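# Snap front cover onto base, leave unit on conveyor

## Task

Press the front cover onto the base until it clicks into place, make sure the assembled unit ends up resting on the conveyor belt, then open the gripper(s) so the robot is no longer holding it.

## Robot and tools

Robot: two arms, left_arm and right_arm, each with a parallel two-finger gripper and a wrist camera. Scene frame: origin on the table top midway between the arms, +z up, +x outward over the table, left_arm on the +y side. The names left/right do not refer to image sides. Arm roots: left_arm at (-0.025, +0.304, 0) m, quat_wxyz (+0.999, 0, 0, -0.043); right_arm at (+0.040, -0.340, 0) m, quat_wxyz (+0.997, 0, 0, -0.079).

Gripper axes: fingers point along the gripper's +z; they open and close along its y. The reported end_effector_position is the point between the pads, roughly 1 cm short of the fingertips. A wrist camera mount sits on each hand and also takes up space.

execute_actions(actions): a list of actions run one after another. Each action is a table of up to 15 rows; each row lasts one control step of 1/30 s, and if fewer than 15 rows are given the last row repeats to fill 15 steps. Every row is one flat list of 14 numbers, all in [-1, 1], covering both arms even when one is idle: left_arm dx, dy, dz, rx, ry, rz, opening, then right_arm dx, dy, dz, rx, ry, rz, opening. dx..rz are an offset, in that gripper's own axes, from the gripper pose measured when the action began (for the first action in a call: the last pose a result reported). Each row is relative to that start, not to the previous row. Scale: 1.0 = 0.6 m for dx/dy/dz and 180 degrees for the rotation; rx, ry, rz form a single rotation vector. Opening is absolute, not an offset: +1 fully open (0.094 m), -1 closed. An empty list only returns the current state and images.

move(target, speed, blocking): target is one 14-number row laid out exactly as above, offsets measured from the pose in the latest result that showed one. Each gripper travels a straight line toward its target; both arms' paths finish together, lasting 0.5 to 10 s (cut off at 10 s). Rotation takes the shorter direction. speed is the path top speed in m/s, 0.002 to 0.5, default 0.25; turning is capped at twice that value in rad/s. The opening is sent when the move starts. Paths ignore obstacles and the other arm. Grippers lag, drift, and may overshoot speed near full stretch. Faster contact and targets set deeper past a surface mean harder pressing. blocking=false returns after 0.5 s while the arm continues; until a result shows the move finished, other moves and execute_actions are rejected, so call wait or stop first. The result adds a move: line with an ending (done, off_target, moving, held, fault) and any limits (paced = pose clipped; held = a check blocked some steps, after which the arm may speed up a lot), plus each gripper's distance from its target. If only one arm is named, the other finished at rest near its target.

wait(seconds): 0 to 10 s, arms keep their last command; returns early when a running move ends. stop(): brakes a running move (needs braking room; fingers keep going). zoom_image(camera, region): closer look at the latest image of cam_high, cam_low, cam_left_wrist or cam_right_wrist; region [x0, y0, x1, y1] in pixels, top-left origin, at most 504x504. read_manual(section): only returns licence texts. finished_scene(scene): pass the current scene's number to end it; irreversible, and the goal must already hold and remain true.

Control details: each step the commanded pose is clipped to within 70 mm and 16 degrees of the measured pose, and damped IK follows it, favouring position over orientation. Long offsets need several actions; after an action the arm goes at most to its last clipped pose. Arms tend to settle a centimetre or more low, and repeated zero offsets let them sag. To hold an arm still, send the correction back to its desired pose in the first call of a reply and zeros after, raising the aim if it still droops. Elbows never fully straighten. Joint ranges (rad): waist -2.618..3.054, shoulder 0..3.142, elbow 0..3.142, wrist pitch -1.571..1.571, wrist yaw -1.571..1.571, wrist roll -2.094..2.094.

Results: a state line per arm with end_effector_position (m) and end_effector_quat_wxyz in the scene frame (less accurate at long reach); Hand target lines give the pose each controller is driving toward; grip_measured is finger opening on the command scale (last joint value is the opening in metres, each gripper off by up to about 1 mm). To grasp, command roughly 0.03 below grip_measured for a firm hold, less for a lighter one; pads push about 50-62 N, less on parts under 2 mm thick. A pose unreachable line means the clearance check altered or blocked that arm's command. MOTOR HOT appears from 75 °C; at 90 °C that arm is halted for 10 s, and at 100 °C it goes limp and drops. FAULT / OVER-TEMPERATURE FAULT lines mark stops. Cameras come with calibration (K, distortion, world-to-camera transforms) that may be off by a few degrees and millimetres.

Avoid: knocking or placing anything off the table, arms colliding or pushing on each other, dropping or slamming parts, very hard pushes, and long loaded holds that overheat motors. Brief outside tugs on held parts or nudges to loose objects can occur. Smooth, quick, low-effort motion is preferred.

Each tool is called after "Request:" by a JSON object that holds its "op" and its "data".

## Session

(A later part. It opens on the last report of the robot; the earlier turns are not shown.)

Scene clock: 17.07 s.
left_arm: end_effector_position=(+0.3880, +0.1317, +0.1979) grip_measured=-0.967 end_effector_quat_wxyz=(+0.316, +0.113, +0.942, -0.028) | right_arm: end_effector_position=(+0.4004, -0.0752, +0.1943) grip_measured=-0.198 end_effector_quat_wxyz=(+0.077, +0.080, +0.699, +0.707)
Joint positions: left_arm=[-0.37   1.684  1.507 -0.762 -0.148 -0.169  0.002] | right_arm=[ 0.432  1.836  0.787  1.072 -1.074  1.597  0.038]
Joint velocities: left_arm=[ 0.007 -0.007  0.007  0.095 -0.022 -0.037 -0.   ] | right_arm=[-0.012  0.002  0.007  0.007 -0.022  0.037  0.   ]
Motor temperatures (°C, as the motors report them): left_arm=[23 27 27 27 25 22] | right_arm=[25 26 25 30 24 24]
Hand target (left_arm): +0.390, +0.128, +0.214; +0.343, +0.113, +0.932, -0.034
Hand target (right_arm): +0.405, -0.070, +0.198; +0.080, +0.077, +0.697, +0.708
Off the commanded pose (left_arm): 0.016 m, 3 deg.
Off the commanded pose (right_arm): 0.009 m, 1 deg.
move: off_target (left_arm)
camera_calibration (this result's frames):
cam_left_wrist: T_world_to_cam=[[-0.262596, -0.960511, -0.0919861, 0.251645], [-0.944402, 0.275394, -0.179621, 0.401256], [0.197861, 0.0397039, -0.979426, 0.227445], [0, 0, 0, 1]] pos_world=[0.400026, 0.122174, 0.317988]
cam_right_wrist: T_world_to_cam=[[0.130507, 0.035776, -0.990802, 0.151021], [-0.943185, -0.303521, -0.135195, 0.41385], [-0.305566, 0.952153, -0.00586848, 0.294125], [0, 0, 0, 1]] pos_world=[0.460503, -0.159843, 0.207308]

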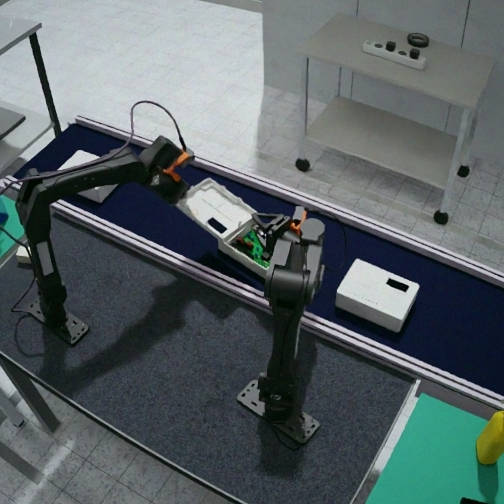

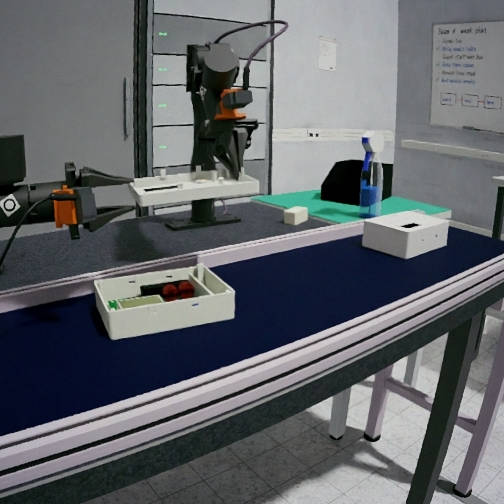

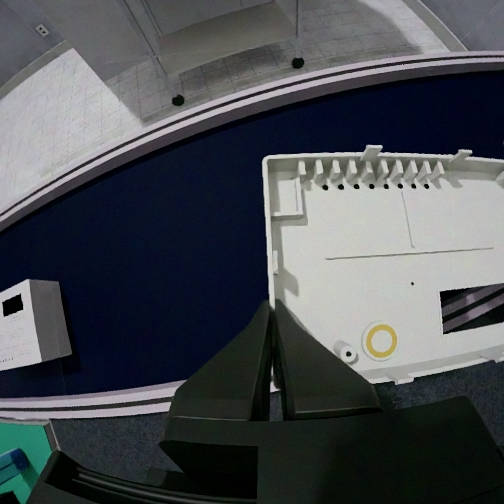

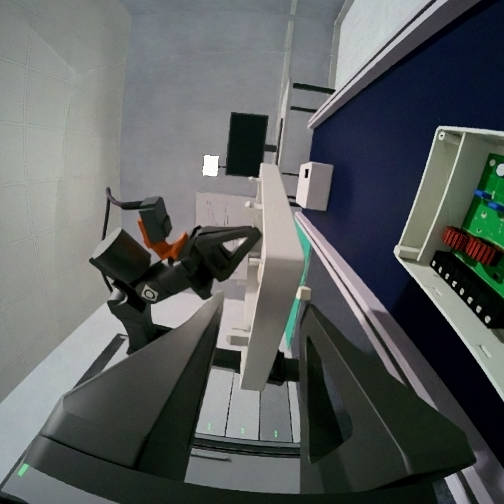

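Request:
{"op": "move", "data": {"target": [-0.02,-0.006,-0.018,0,-0.018,0,-1, 0.0,0.0,0.04,0,0,0,-0.2], "speed": 0.05}}

Request:
{"op": "zoom_image", "data": {"camera": "cam_low", "region": [60,140,260,240]}}

Scene clock: 18.27 s.
left_arm: end_effector_position=(+0.3887, +0.1325, +0.1983) grip_measured=-0.967 end_effector_quat_wxyz=(+0.318, +0.112, +0.941, -0.026) | right_arm: end_effector_position=(+0.4002, -0.0573, +0.1908) grip_measured=-0.198 end_effector_quat_wxyz=(+0.073, +0.083, +0.700, +0.706)
Joint positions: left_arm=[-0.37   1.684  1.507 -0.761 -0.154 -0.169  0.002] | right_arm=[ 0.483  1.86   0.808  1.065 -1.027  1.597  0.038]
Joint velocities: left_arm=[-0.002 -0.002  0.002  0.022  0.051 -0.022  0.   ] | right_arm=[-0.007 -0.002  0.002 -0.037 -0.007  0.007 -0.001]
Motor temperatures (°C, as the motors report them): left_arm=[23 27 27 27 25 22] | right_arm=[25 27 25 30 24 24]
Hand target (left_arm): +0.390, +0.127, +0.214; +0.343, +0.112, +0.932, -0.032
Hand target (right_arm): +0.405, -0.052, +0.195; +0.077, +0.080, +0.698, +0.707
Off the commanded pose (left_arm): 0.016 m, 3 deg.
Off the commanded pose (right_arm): 0.009 m, 1 deg.
move: off_target (left_arm)
camera_calibration (this result's frames):
cam_left_wrist: T_world_to_cam=[[-0.259051, -0.961014, -0.0966674, 0.252299], [-0.944597, 0.272962, -0.182285, 0.402711], [0.201565, 0.0440907, -0.978482, 0.225462], [0, 0, 0, 1]] pos_world=[0.400314, 0.122598, 0.318408]
cam_right_wrist: T_world_to_cam=[[0.121128, 0.0341479, -0.992049, 0.150878], [-0.94359, -0.306306, -0.125755, 0.416802], [-0.308165, 0.95132, -0.00488071, 0.277795], [0, 0, 0, 1]] pos_world=[0.460621, -0.141755, 0.203449]

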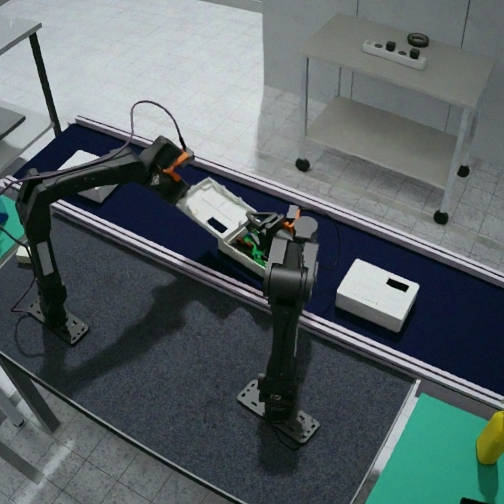

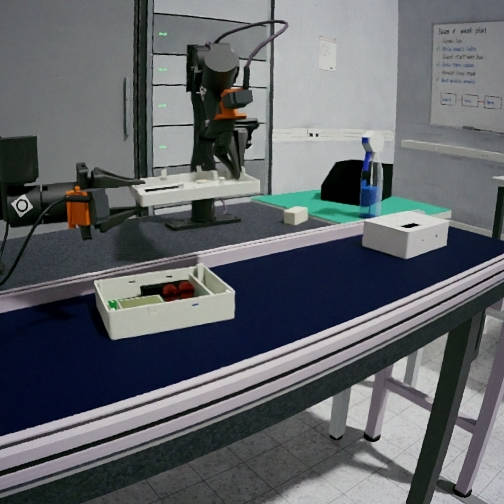

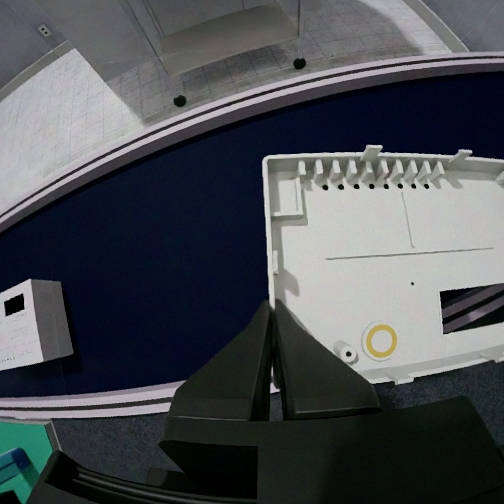

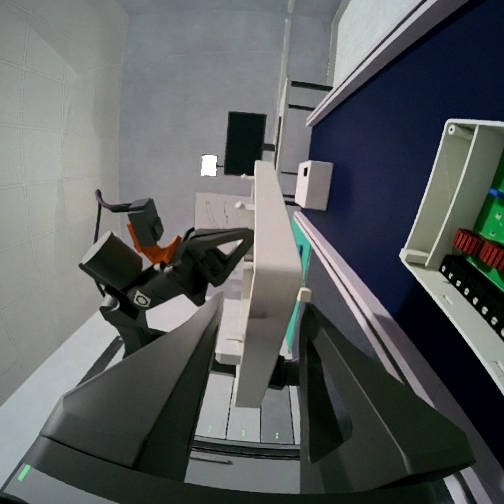

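Region (60, 140, 260, 240) of cam_low's 504x504 image, scaled by 2.520, with more detail than that image has.

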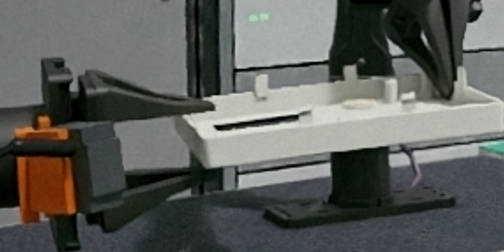

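Request:
{"op": "zoom_image", "data": {"camera": "cam_high", "region": [170,170,310,270]}}

Region (170, 170, 310, 270) of cam_high's 504x504 image, scaled by 3.600, with more detail than that image has; it fills the top 360 rows of this view, and the rest is white.

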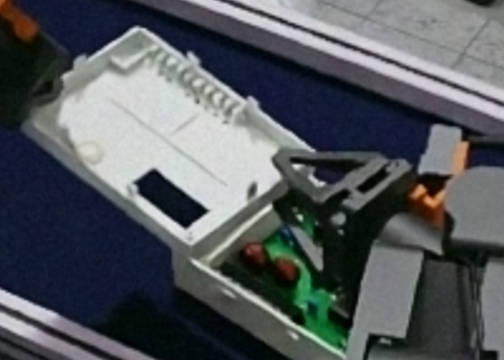

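Request:
{"op": "move", "data": {"target": [-0.02,-0.008,-0.018,0,-0.017,0,-1, -0.005,0.006,0.012,0,0,0,-0.8], "speed": 0.05}}

Request:
{"op": "zoom_image", "data": {"camera": "cam_high", "region": [170,170,310,270]}}

Scene clock: 19.37 s.
left_arm: end_effector_position=(+0.3885, +0.1322, +0.1985) grip_measured=-0.967 end_effector_quat_wxyz=(+0.319, +0.112, +0.941, -0.023) | right_arm: end_effector_position=(+0.4005, -0.0574, +0.1899) grip_measured=-0.644 end_effector_quat_wxyz=(+0.072, +0.084, +0.701, +0.705)
Joint positions: left_arm=[-0.374  1.684  1.507 -0.761 -0.161 -0.169  0.002] | right_arm=[ 0.483  1.86   0.808  1.059 -1.025  1.595  0.017]
Joint velocities: left_arm=[-0.007  0.007 -0.007 -0.051  0.022 -0.007 -0.001] | right_arm=[-0.007 -0.007 -0.037  0.022 -0.037 -0.022 -0.   ]
Motor temperatures (°C, as the motors report them): left_arm=[23 27 27 27 25 22] | right_arm=[25 27 25 31 24 24]
Hand target (left_arm): +0.390, +0.127, +0.214; +0.343, +0.111, +0.932, -0.029
Hand target (right_arm): +0.404, -0.051, +0.194; +0.073, +0.083, +0.700, +0.706
Off the commanded pose (left_arm): 0.017 m, 3 deg.
Off the commanded pose (right_arm): 0.009 m, 0 deg.
move: off_target (left_arm)
camera_calibration (this result's frames):
cam_left_wrist: T_world_to_cam=[[-0.258432, -0.960654, -0.10177, 0.252655], [-0.944287, 0.273435, -0.183183, 0.402658], [0.203803, 0.0487601, -0.977797, 0.224034], [0, 0, 0, 1]] pos_world=[0.39986, 0.12169, 0.318532]
cam_right_wrist: T_world_to_cam=[[0.117649, 0.0317156, -0.992549, 0.151267], [-0.944618, -0.30477, -0.121706, 0.416715], [-0.306359, 0.951898, -0.00589678, 0.277466], [0, 0, 0, 1]] pos_world=[0.460844, -0.141915, 0.202493]

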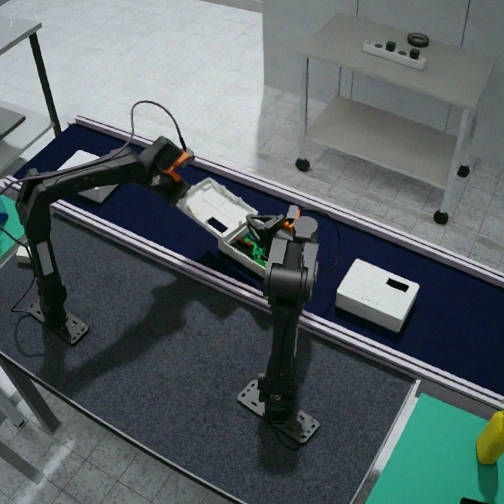

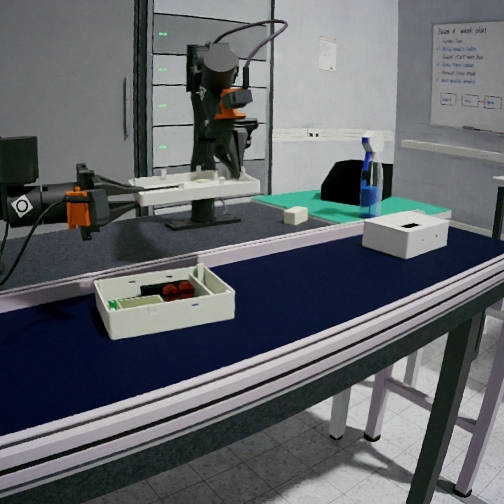

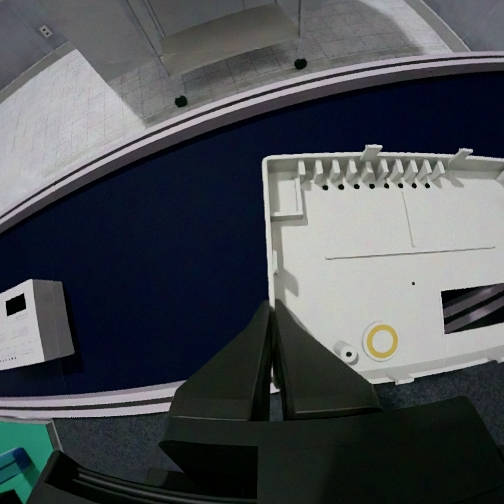

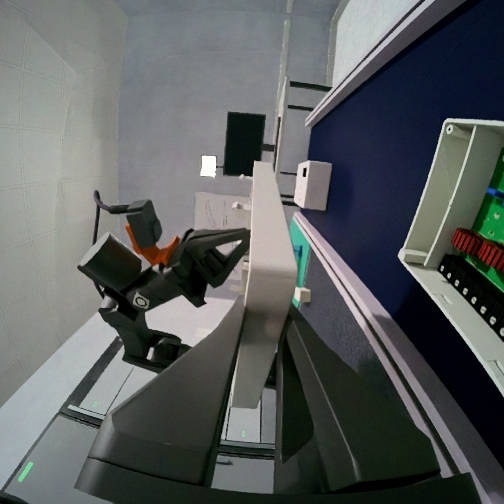

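Region (170, 170, 310, 270) of cam_high's 504x504 image, scaled by 3.600, with more detail than that image has; it fills the top 360 rows of this view, and the rest is white.

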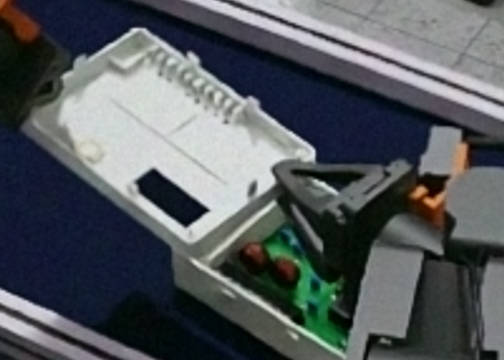

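Request:
{"op": "execute_actions", "data": {"actions": [[[-0.02,-0.008,-0.018,0,-0.017,0,-0.7, -0.005,0.006,0.012,0,0,0,-0.8]]]}}

Request:
{"op": "move", "data": {"target": [-0.12,0.06,-0.16,0,0,0,-0.7, 0,0,0,0,0,0,-0.8], "speed": 0.15}}

Scene clock: 20.03 s.
left_arm: end_effector_position=(+0.3886, +0.1289, +0.1996) grip_measured=-0.703 end_effector_quat_wxyz=(+0.322, +0.115, +0.939, -0.024) | right_arm: end_effector_position=(+0.4009, -0.0575, +0.1852) grip_measured=-0.644 end_effector_quat_wxyz=(+0.064, +0.095, +0.705, +0.700)
Joint positions: left_arm=[-0.382  1.684  1.507 -0.754 -0.165 -0.169  0.014] | right_arm=[ 0.483  1.86   0.808  1.03  -1.022  1.595  0.017]
Joint velocities: left_arm=[-0.012 -0.012  0.007  0.037  0.022 -0.022 -0.   ] | right_arm=[-0.002 -0.007  0.007  0.007 -0.037 -0.022 -0.   ]
Motor temperatures (°C, as the motors report them): left_arm=[23 28 27 27 25 22] | right_arm=[25 27 25 31 24 24]
Hand target (left_arm): +0.390, +0.126, +0.214; +0.344, +0.112, +0.932, -0.026
Hand target (right_arm): +0.405, -0.051, +0.194; +0.072, +0.085, +0.701, +0.705
Off the commanded pose (left_arm): 0.015 m, 3 deg.
Off the commanded pose (right_arm): 0.011 m, 2 deg.
camera_calibration (this result's frames):
cam_left_wrist: T_world_to_cam=[[-0.263173, -0.959189, -0.10342, 0.251603], [-0.941298, 0.278789, -0.190355, 0.403405], [0.211419, 0.0472527, -0.976253, 0.222176], [0, 0, 0, 1]] pos_world=[0.398968, 0.118372, 0.319711]
cam_right_wrist: T_world_to_cam=[[0.0904018, 0.0222487, -0.995657, 0.157478], [-0.948378, -0.303234, -0.0928851, 0.412765], [-0.303984, 0.952656, -0.00631274, 0.27685], [0, 0, 0, 1]] pos_world=[0.461379, -0.142081, 0.196882]

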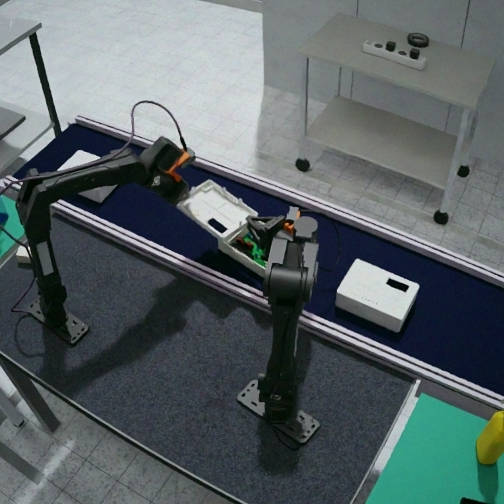

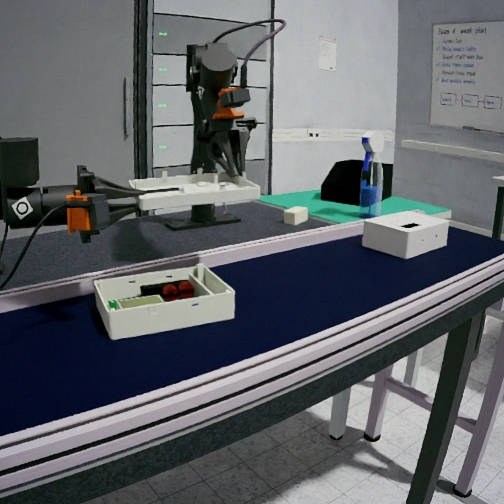

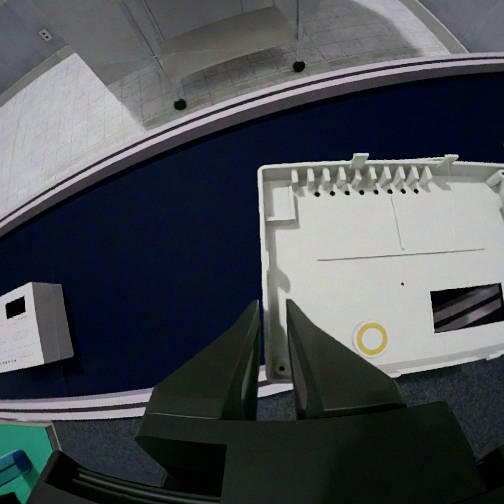

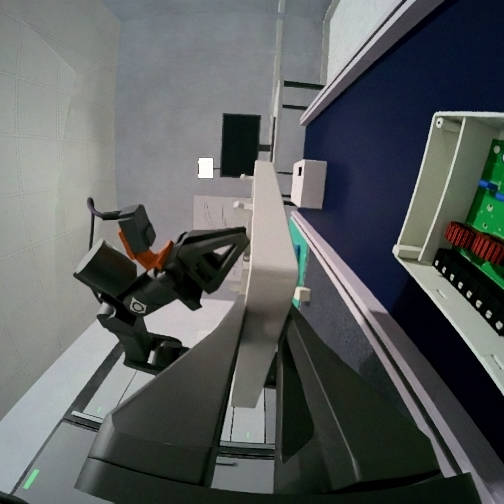

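Scene clock: 21.63 s.
left_arm: end_effector_position=(+0.3956, +0.1564, +0.3178) grip_measured=-0.703 end_effector_quat_wxyz=(+0.324, +0.115, +0.939, -0.022) | right_arm: end_effector_position=(+0.4009, -0.0575, +0.1840) grip_measured=-0.644 end_effector_quat_wxyz=(+0.062, +0.097, +0.706, +0.699)
Joint positions: left_arm=[-0.302  1.822  2.171 -1.267 -0.121 -0.103  0.014] | right_arm=[ 0.483  1.86   0.808  1.023 -1.022  1.595  0.017]
Joint velocities: left_arm=[-0.022  0.012  0.007  0.022 -0.022 -0.037 -0.001] | right_arm=[ 0.017  0.012 -0.027 -0.037 -0.11  -0.037  0.   ]
Motor temperatures (°C, as the motors report them): left_arm=[23 28 27 27 25 22] | right_arm=[25 27 25 31 24 24]
Hand target (left_arm): +0.395, +0.159, +0.321; +0.323, +0.115, +0.939, -0.024
Hand target (right_arm): +0.401, -0.058, +0.185; +0.064, +0.095, +0.705, +0.700
Off the commanded pose (left_arm): 0.005 m, 0 deg.
Off the commanded pose (right_arm): 0.001 m, 0 deg.
move: done
camera_calibration (this result's frames):
cam_left_wrist: T_world_to_cam=[[-0.260832, -0.959422, -0.107126, 0.292364], [-0.941081, 0.277437, -0.193378, 0.425949], [0.215252, 0.0503749, -0.975258, 0.332494], [0, 0, 0, 1]] pos_world=[0.40554, 0.145577, 0.437956]
cam_right_wrist: T_world_to_cam=[[0.0835581, 0.0199516, -0.996303, 0.159033], [-0.948992, -0.30344, -0.0856667, 0.411531], [-0.304028, 0.952642, -0.00642098, 0.276879], [0, 0, 0, 1]] pos_world=[0.46143, -0.142065, 0.195478]

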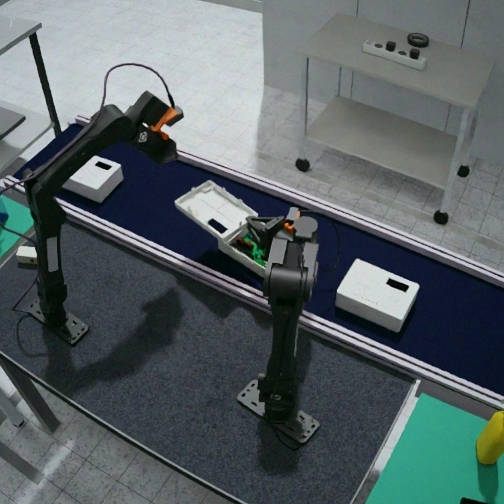

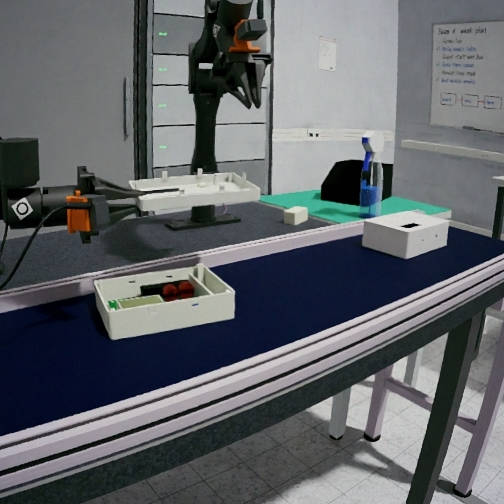

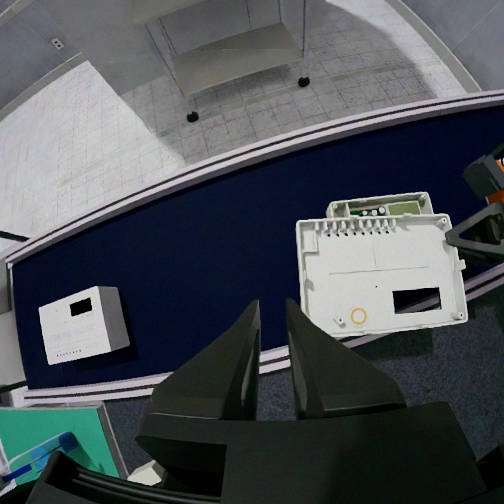

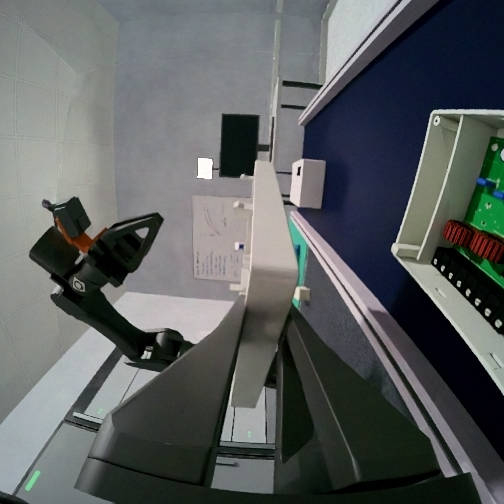

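Request:
{"op": "move", "data": {"target": [0,0,0,0,0,0,-0.7, 0,0.06,-0.07,0,0,-0.55,-0.8], "speed": 0.4}}

Scene clock: 24.77 s.
left_arm: end_effector_position=(+0.3954, +0.1565, +0.3177) grip_measured=-0.703 end_effector_quat_wxyz=(+0.324, +0.115, +0.939, -0.022) | right_arm: end_effector_position=(+0.3968, -0.0941, +0.2099) grip_measured=-0.645 end_effector_quat_wxyz=(+0.562, -0.467, +0.544, +0.413)
Joint positions: left_arm=[-0.302  1.822  2.171 -1.268 -0.121 -0.103  0.014] | right_arm=[ 0.38   1.723  0.794  0.866 -1.122 -0.132  0.017]
Joint velocities: left_arm=[-0.007 -0.002  0.007 -0.022  0.007  0.081 -0.   ] | right_arm=[-0.017 -0.012  0.002 -0.037 -0.066  0.007 -0.   ]
Motor temperatures (°C, as the motors report them): left_arm=[23 28 27 27 25 22] | right_arm=[25 27 25 31 24 24]
Hand target (left_arm): +0.396, +0.156, +0.318; +0.324, +0.114, +0.939, -0.022
Hand target (right_arm): +0.394, -0.098, +0.220; +0.571, -0.474, +0.532, +0.407
Off the commanded pose (left_arm): 0.000 m, 0 deg.
Off the commanded pose (right_arm): 0.012 m, 2 deg.
move: off_target (right_arm)
camera_calibration (this result's frames):
cam_left_wrist: T_world_to_cam=[[-0.260945, -0.959376, -0.107264, 0.292454], [-0.941285, 0.277521, -0.192261, 0.425409], [0.214218, 0.0507964, -0.975464, 0.332775], [0, 0, 0, 1]] pos_world=[0.405459, 0.14561, 0.43777]
cam_right_wrist: T_world_to_cam=[[0.96662, -0.162765, 0.197873, -0.432346], [0.0746925, -0.559734, -0.825299, 0.123702], [0.245085, 0.812531, -0.528892, 0.189241], [0, 0, 0, 1]] pos_world=[0.362294, -0.154895, 0.287729]

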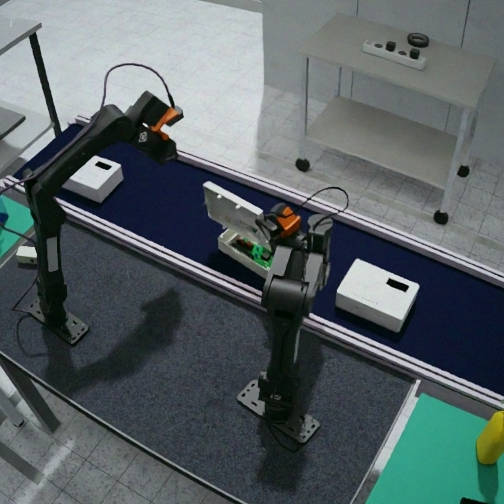

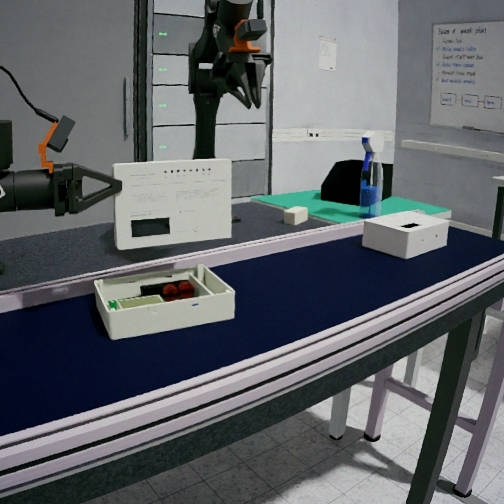

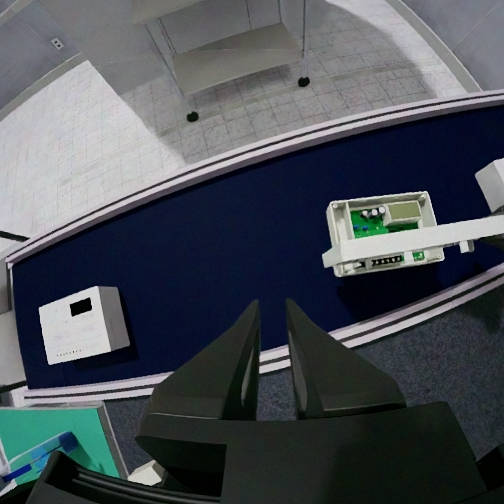

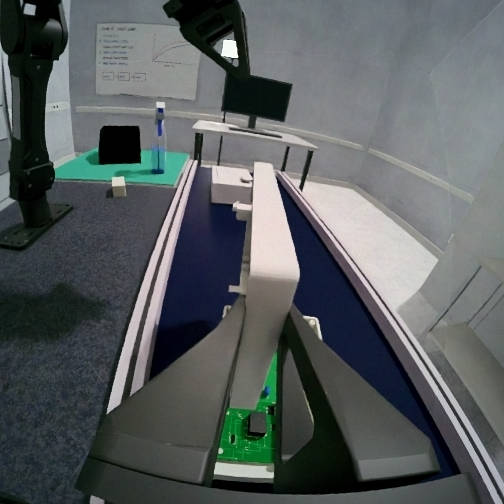

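Request:
{"op": "move", "data": {"target": [0,0,0,0,0,0,-0.7, 0.112,-0.026,-0.051,0,0,-0.478,-0.8], "speed": 0.4}}

Scene clock: 27.73 s.
left_arm: end_effector_position=(+0.3954, +0.1565, +0.3177) grip_measured=-0.703 end_effector_quat_wxyz=(+0.324, +0.115, +0.939, -0.022) | right_arm: end_effector_position=(+0.4125, -0.1259, +0.1472) grip_measured=-0.646 end_effector_quat_wxyz=(+0.693, -0.711, +0.077, -0.086)
Joint positions: left_arm=[-0.302  1.822  2.171 -1.268 -0.121 -0.103  0.014] | right_arm=[ 0.278  1.957  0.756  1.13  -1.219 -1.652  0.017]
Joint velocities: left_arm=[ 0.002 -0.002 -0.027 -0.007  0.051 -0.022 -0.   ] | right_arm=[-0.007 -0.007  0.002 -0.095 -0.125 -0.037  0.   ]
Motor temperatures (°C, as the motors report them): left_arm=[23 28 27 28 25 22] | right_arm=[25 27 25 31 24 24]
Hand target (left_arm): +0.395, +0.157, +0.318; +0.324, +0.115, +0.939, -0.022
Hand target (right_arm): +0.410, -0.130, +0.144; +0.692, -0.713, +0.079, -0.081
Off the commanded pose (left_arm): 0.000 m, 0 deg.
Off the commanded pose (right_arm): 0.006 m, 1 deg.
move: done
camera_calibration (this result's frames):
cam_left_wrist: T_world_to_cam=[[-0.260945, -0.959376, -0.107264, 0.292454], [-0.941285, 0.277521, -0.192261, 0.425409], [0.214218, 0.0507964, -0.975464, 0.332775], [0, 0, 0, 1]] pos_world=[0.405459, 0.14561, 0.43777]
cam_right_wrist: T_world_to_cam=[[-0.118779, 0.107131, 0.987124, -0.0747508], [0.711793, -0.683952, 0.159876, -0.370505], [0.692273, 0.721618, 0.004984, -0.0964037], [0, 0, 0, 1]] pos_world=[0.321582, -0.175833, 0.133504]

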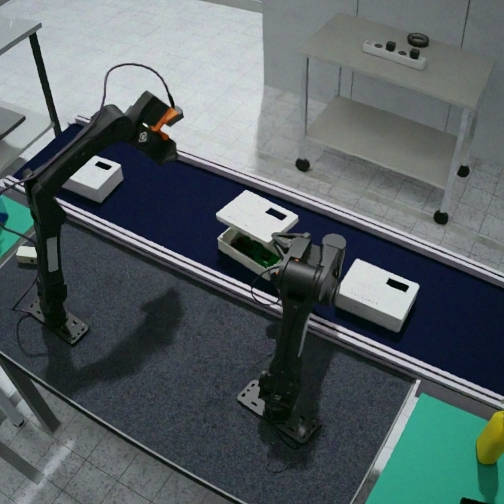

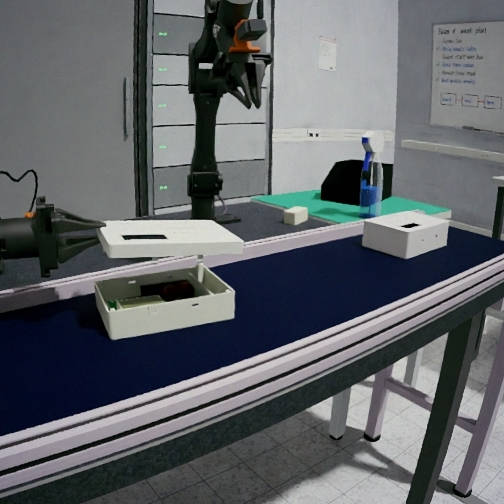

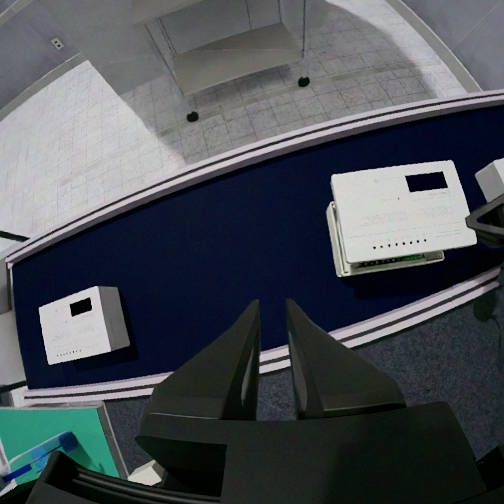

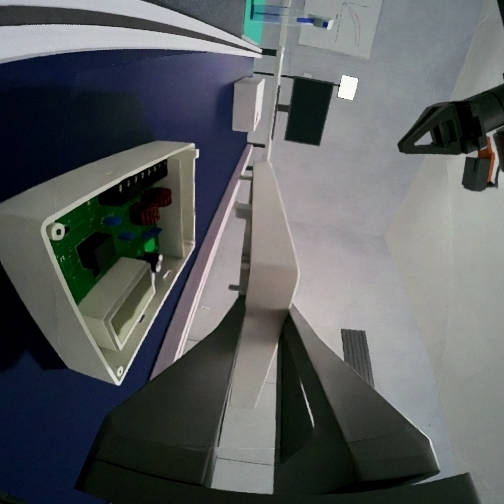

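Request:
{"op": "move", "data": {"target": [-0.013,-0.267,0.168,0,0,0,-1, -0.035,0.058,-0.028,0,0,0,-0.8], "speed": 0.2}}

Request:
{"op": "zoom_image", "data": {"camera": "cam_low", "region": [40,210,290,350]}}

Scene clock: 29.63 s.
left_arm: end_effector_position=(+0.4237, -0.0152, +0.2278) grip_measured=-0.996 end_effector_quat_wxyz=(+0.318, +0.121, +0.940, -0.028) | right_arm: end_effector_position=(+0.3925, -0.1344, +0.1178) grip_measured=-0.646 end_effector_quat_wxyz=(+0.692, -0.712, +0.073, -0.093)
Joint positions: left_arm=[-0.628  2.243  2.424 -1.163 -0.292 -0.367  0.   ] | right_arm=[ 0.26   2.024  0.65   1.301 -1.233 -1.671  0.017]
Joint velocities: left_arm=[ 0.002 -0.007 -0.007 -0.081  0.007 -0.022  0.   ] | right_arm=[ 0.002  0.007 -0.022 -0.022 -0.066  0.066 -0.   ]
Motor temperatures (°C, as the motors report them): left_arm=[23 28 27 28 25 22] | right_arm=[25 27 25 32 24 24]
Hand target (left_arm): +0.424, -0.012, +0.233; +0.322, +0.114, +0.939, -0.022
Hand target (right_arm): +0.388, -0.138, +0.112; +0.693, -0.712, +0.077, -0.086
Off the commanded pose (left_arm): 0.010 m, 1 deg.
Off the commanded pose (right_arm): 0.008 m, 1 deg.
move: done
camera_calibration (this result's frames):
cam_left_wrist: T_world_to_cam=[[-0.278235, -0.955525, -0.0977579, 0.130649], [-0.938914, 0.292029, -0.182099, 0.47934], [0.202549, 0.0411197, -0.978409, 0.253283], [0, 0, 0, 1]] pos_world=[0.435108, -0.0255581, 0.347873]
cam_right_wrist: T_world_to_cam=[[-0.133516, 0.111374, 0.984769, -0.0405337], [0.706384, -0.686265, 0.173386, -0.357105], [0.695123, 0.718774, 0.0129543, -0.0787436], [0, 0, 0, 1]] pos_world=[0.301578, -0.183955, 0.102853]

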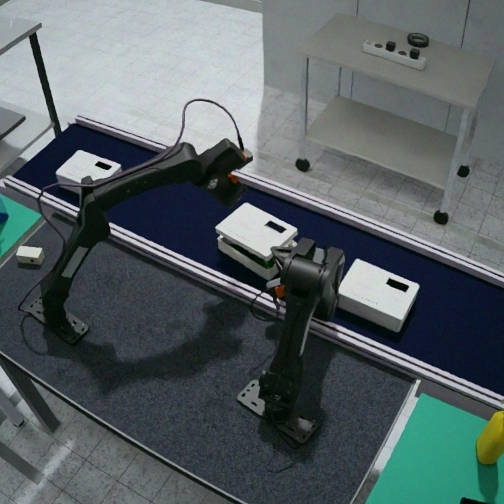

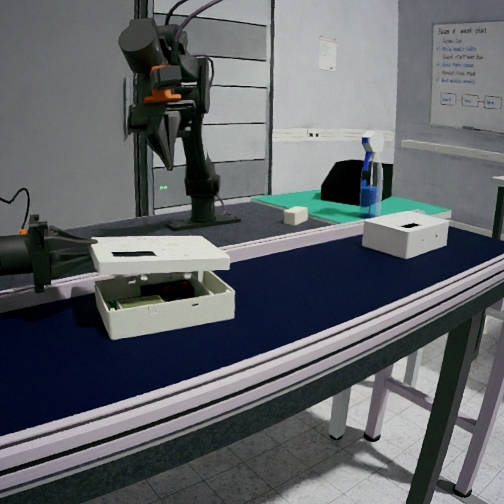

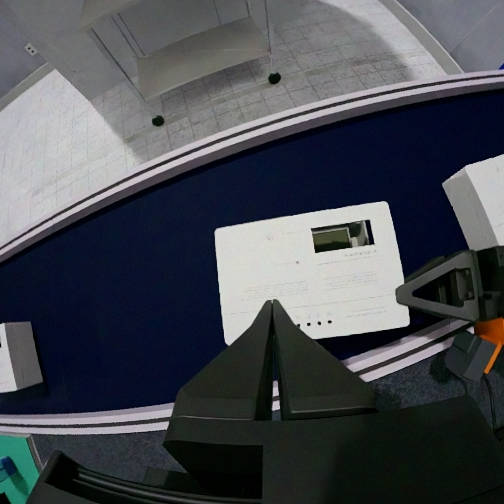

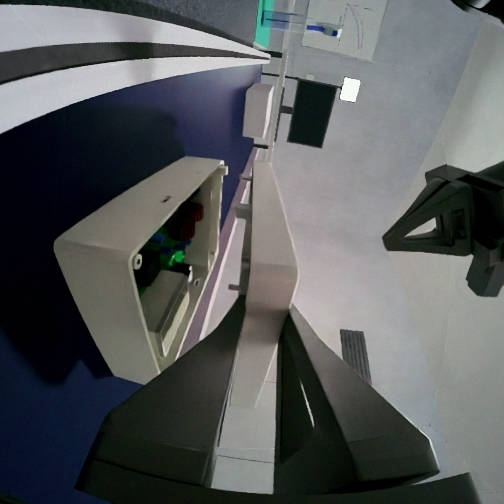

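Region (40, 210, 290, 350) of cam_low's 504x504 image, scaled by 2.016, with more detail than that image has; it fills the top 282 rows of this view, and the rest is white.

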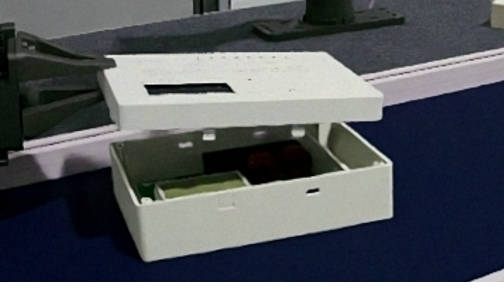

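Request:
{"op": "move", "data": {"target": [-0.01,0,-0.013,0,0,0,-1, 0,0.0,0.03,0.025,0,0,-0.8], "speed": 0.08}}

Request:
{"op": "zoom_image", "data": {"camera": "cam_low", "region": [40,210,290,350]}}

Scene clock: 30.97 s.
left_arm: end_effector_position=(+0.4244, -0.0157, +0.2360) grip_measured=-0.996 end_effector_quat_wxyz=(+0.319, +0.121, +0.939, -0.029) | right_arm: end_effector_position=(+0.3898, -0.1211, +0.1115) grip_measured=-0.646 end_effector_quat_wxyz=(+0.710, -0.695, +0.078, -0.086)
Joint positions: left_arm=[-0.628  2.274  2.511 -1.216 -0.293 -0.367  0.   ] | right_arm=[ 0.302  2.134  0.65   1.546 -1.194 -1.521  0.017]
Joint velocities: left_arm=[-0.002  0.017  0.017 -0.007 -0.037  0.007 -0.001] | right_arm=[-0.007  0.002  0.012  0.037  0.007  0.022  0.   ]
Motor temperatures (°C, as the motors report them): left_arm=[23 28 27 28 25 22] | right_arm=[25 27 25 32 24 24]
Hand target (left_arm): +0.424, -0.016, +0.238; +0.318, +0.121, +0.940, -0.028
Hand target (right_arm): +0.396, -0.117, +0.118; +0.715, -0.689, +0.071, -0.095
Off the commanded pose (left_arm): 0.002 m, 0 deg.
Off the commanded pose (right_arm): 0.010 m, 2 deg.
joint sent to its limit (right arm) — the command would take joint 4 (wrist pitch) past its upper limit, so that joint was sent only as far as its limit.
move: done
camera_calibration (this result's frames):
cam_left_wrist: T_world_to_cam=[[-0.277251, -0.955921, -0.0966777, 0.130558], [-0.938582, 0.290979, -0.185461, 0.482218], [0.205417, 0.0393207, -0.977884, 0.259758], [0, 0, 0, 1]] pos_world=[0.43544, -0.0257259, 0.356068]
cam_right_wrist: T_world_to_cam=[[-0.122968, 0.060141, 0.990587, -0.0471875], [0.710811, -0.691227, 0.130204, -0.342571], [0.692551, 0.720131, 0.0422502, -0.0884562], [0, 0, 0, 1]] pos_world=[0.298961, -0.170256, 0.0950848]

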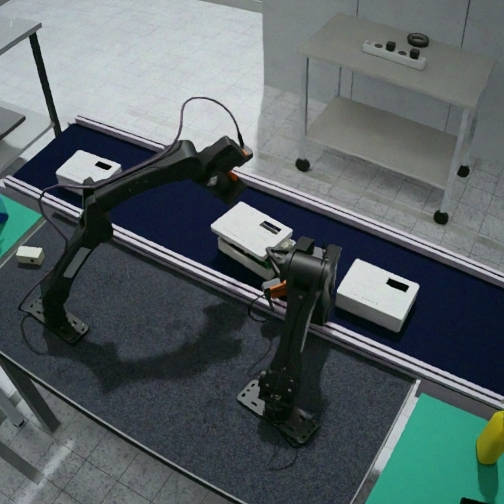

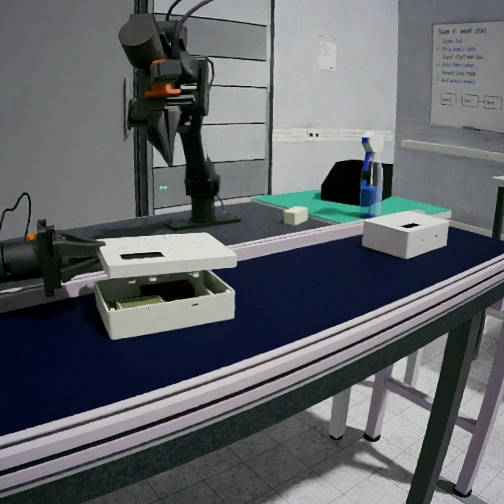

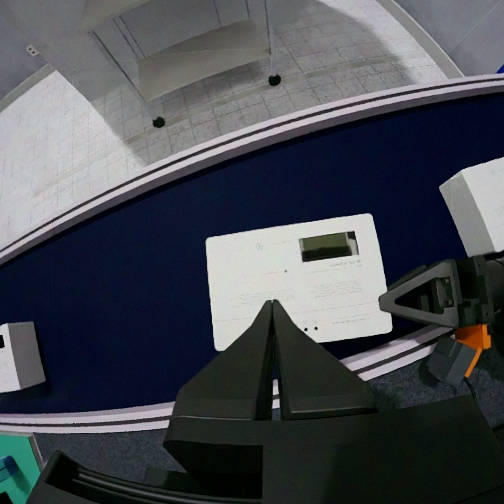

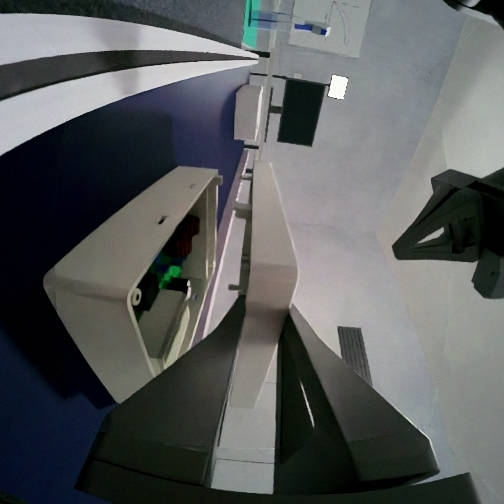

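Region (40, 210, 290, 350) of cam_low's 504x504 image, scaled by 2.016, with more detail than that image has; it fills the top 282 rows of this view, and the rest is white.

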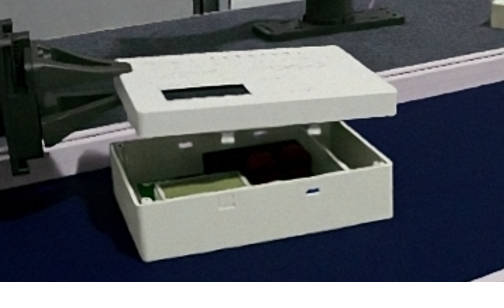

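Request:
{"op": "zoom_image", "data": {"camera": "cam_high", "region": [190,190,330,290]}}

Region (190, 190, 330, 290) of cam_high's 504x504 image, scaled by 3.600, with more detail than that image has; it fills the top 360 rows of this view, and the rest is white.

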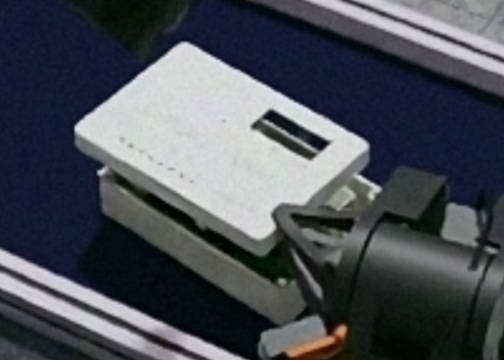

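Request:
{"op": "move", "data": {"target": [0,0,0,0,0,0,-1, 0.027,0.0,-0.017,0,0,0,-0.8], "speed": 0.05}}

Request:
{"op": "zoom_image", "data": {"camera": "cam_low", "region": [40,210,290,350]}}

Request:
{"op": "zoom_image", "data": {"camera": "cam_high", "region": [190,190,330,290]}}

Scene clock: 32.17 s.
left_arm: end_effector_position=(+0.4243, -0.0156, +0.2359) grip_measured=-0.996 end_effector_quat_wxyz=(+0.319, +0.121, +0.940, -0.029) | right_arm: end_effector_position=(+0.3974, -0.1323, +0.1108) grip_measured=-0.646 end_effector_quat_wxyz=(+0.709, -0.695, +0.080, -0.087)
Joint positions: left_arm=[-0.628  2.274  2.511 -1.216 -0.293 -0.367  0.   ] | right_arm=[ 0.265  2.144  0.673  1.534 -1.228 -1.52   0.017]
Joint velocities: left_arm=[-0.002  0.002  0.017 -0.051 -0.051 -0.022 -0.001] | right_arm=[-0.007 -0.002  0.012  0.022  0.022  0.007 -0.   ]
Motor temperatures (°C, as the motors report them): left_arm=[23 28 27 28 25 22] | right_arm=[25 27 25 32 24 24]
Hand target (left_arm): +0.424, -0.016, +0.236; +0.319, +0.121, +0.940, -0.029
Hand target (right_arm): +0.403, -0.135, +0.111; +0.710, -0.695, +0.078, -0.086
Off the commanded pose (left_arm): 0.000 m, 0 deg.
Off the commanded pose (right_arm): 0.006 m, 0 deg.
move: done
camera_calibration (this result's frames):
cam_left_wrist: T_world_to_cam=[[-0.277307, -0.955873, -0.0969945, 0.130711], [-0.938689, 0.291071, -0.184773, 0.481946], [0.204852, 0.0398086, -0.977983, 0.259948], [0, 0, 0, 1]] pos_world=[0.435393, -0.025686, 0.355954]
cam_right_wrist: T_world_to_cam=[[-0.122604, 0.0624836, 0.990487, -0.0446418], [0.707885, -0.693997, 0.131403, -0.354912], [0.695606, 0.717261, 0.0408559, -0.0870581], [0, 0, 0, 1]] pos_world=[0.306322, -0.181075, 0.0944106]

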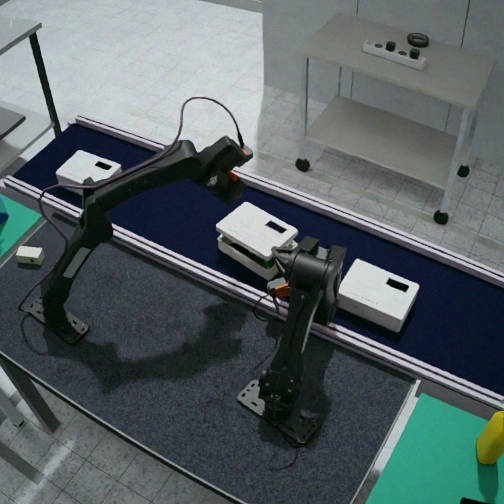

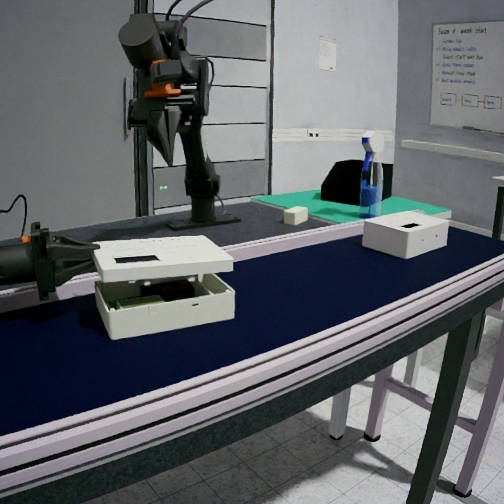

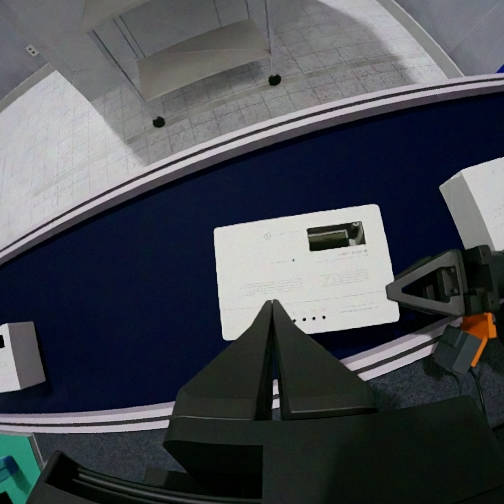

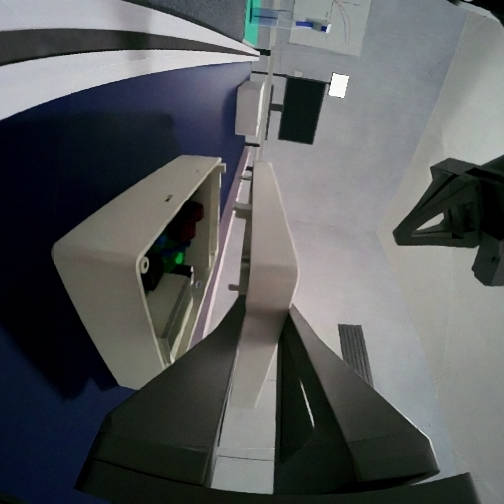

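Region (40, 210, 290, 350) of cam_low's 504x504 image, scaled by 2.016, with more detail than that image has; it fills the top 282 rows of this view, and the rest is white.

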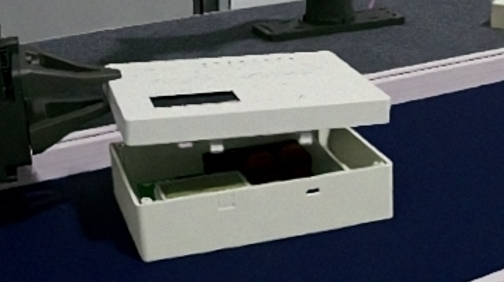

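Region (190, 190, 330, 290) of cam_high's 504x504 image, scaled by 3.600, with more detail than that image has; it fills the top 360 rows of this view, and the rest is white.

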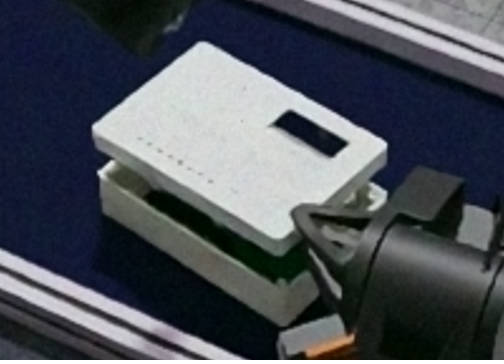

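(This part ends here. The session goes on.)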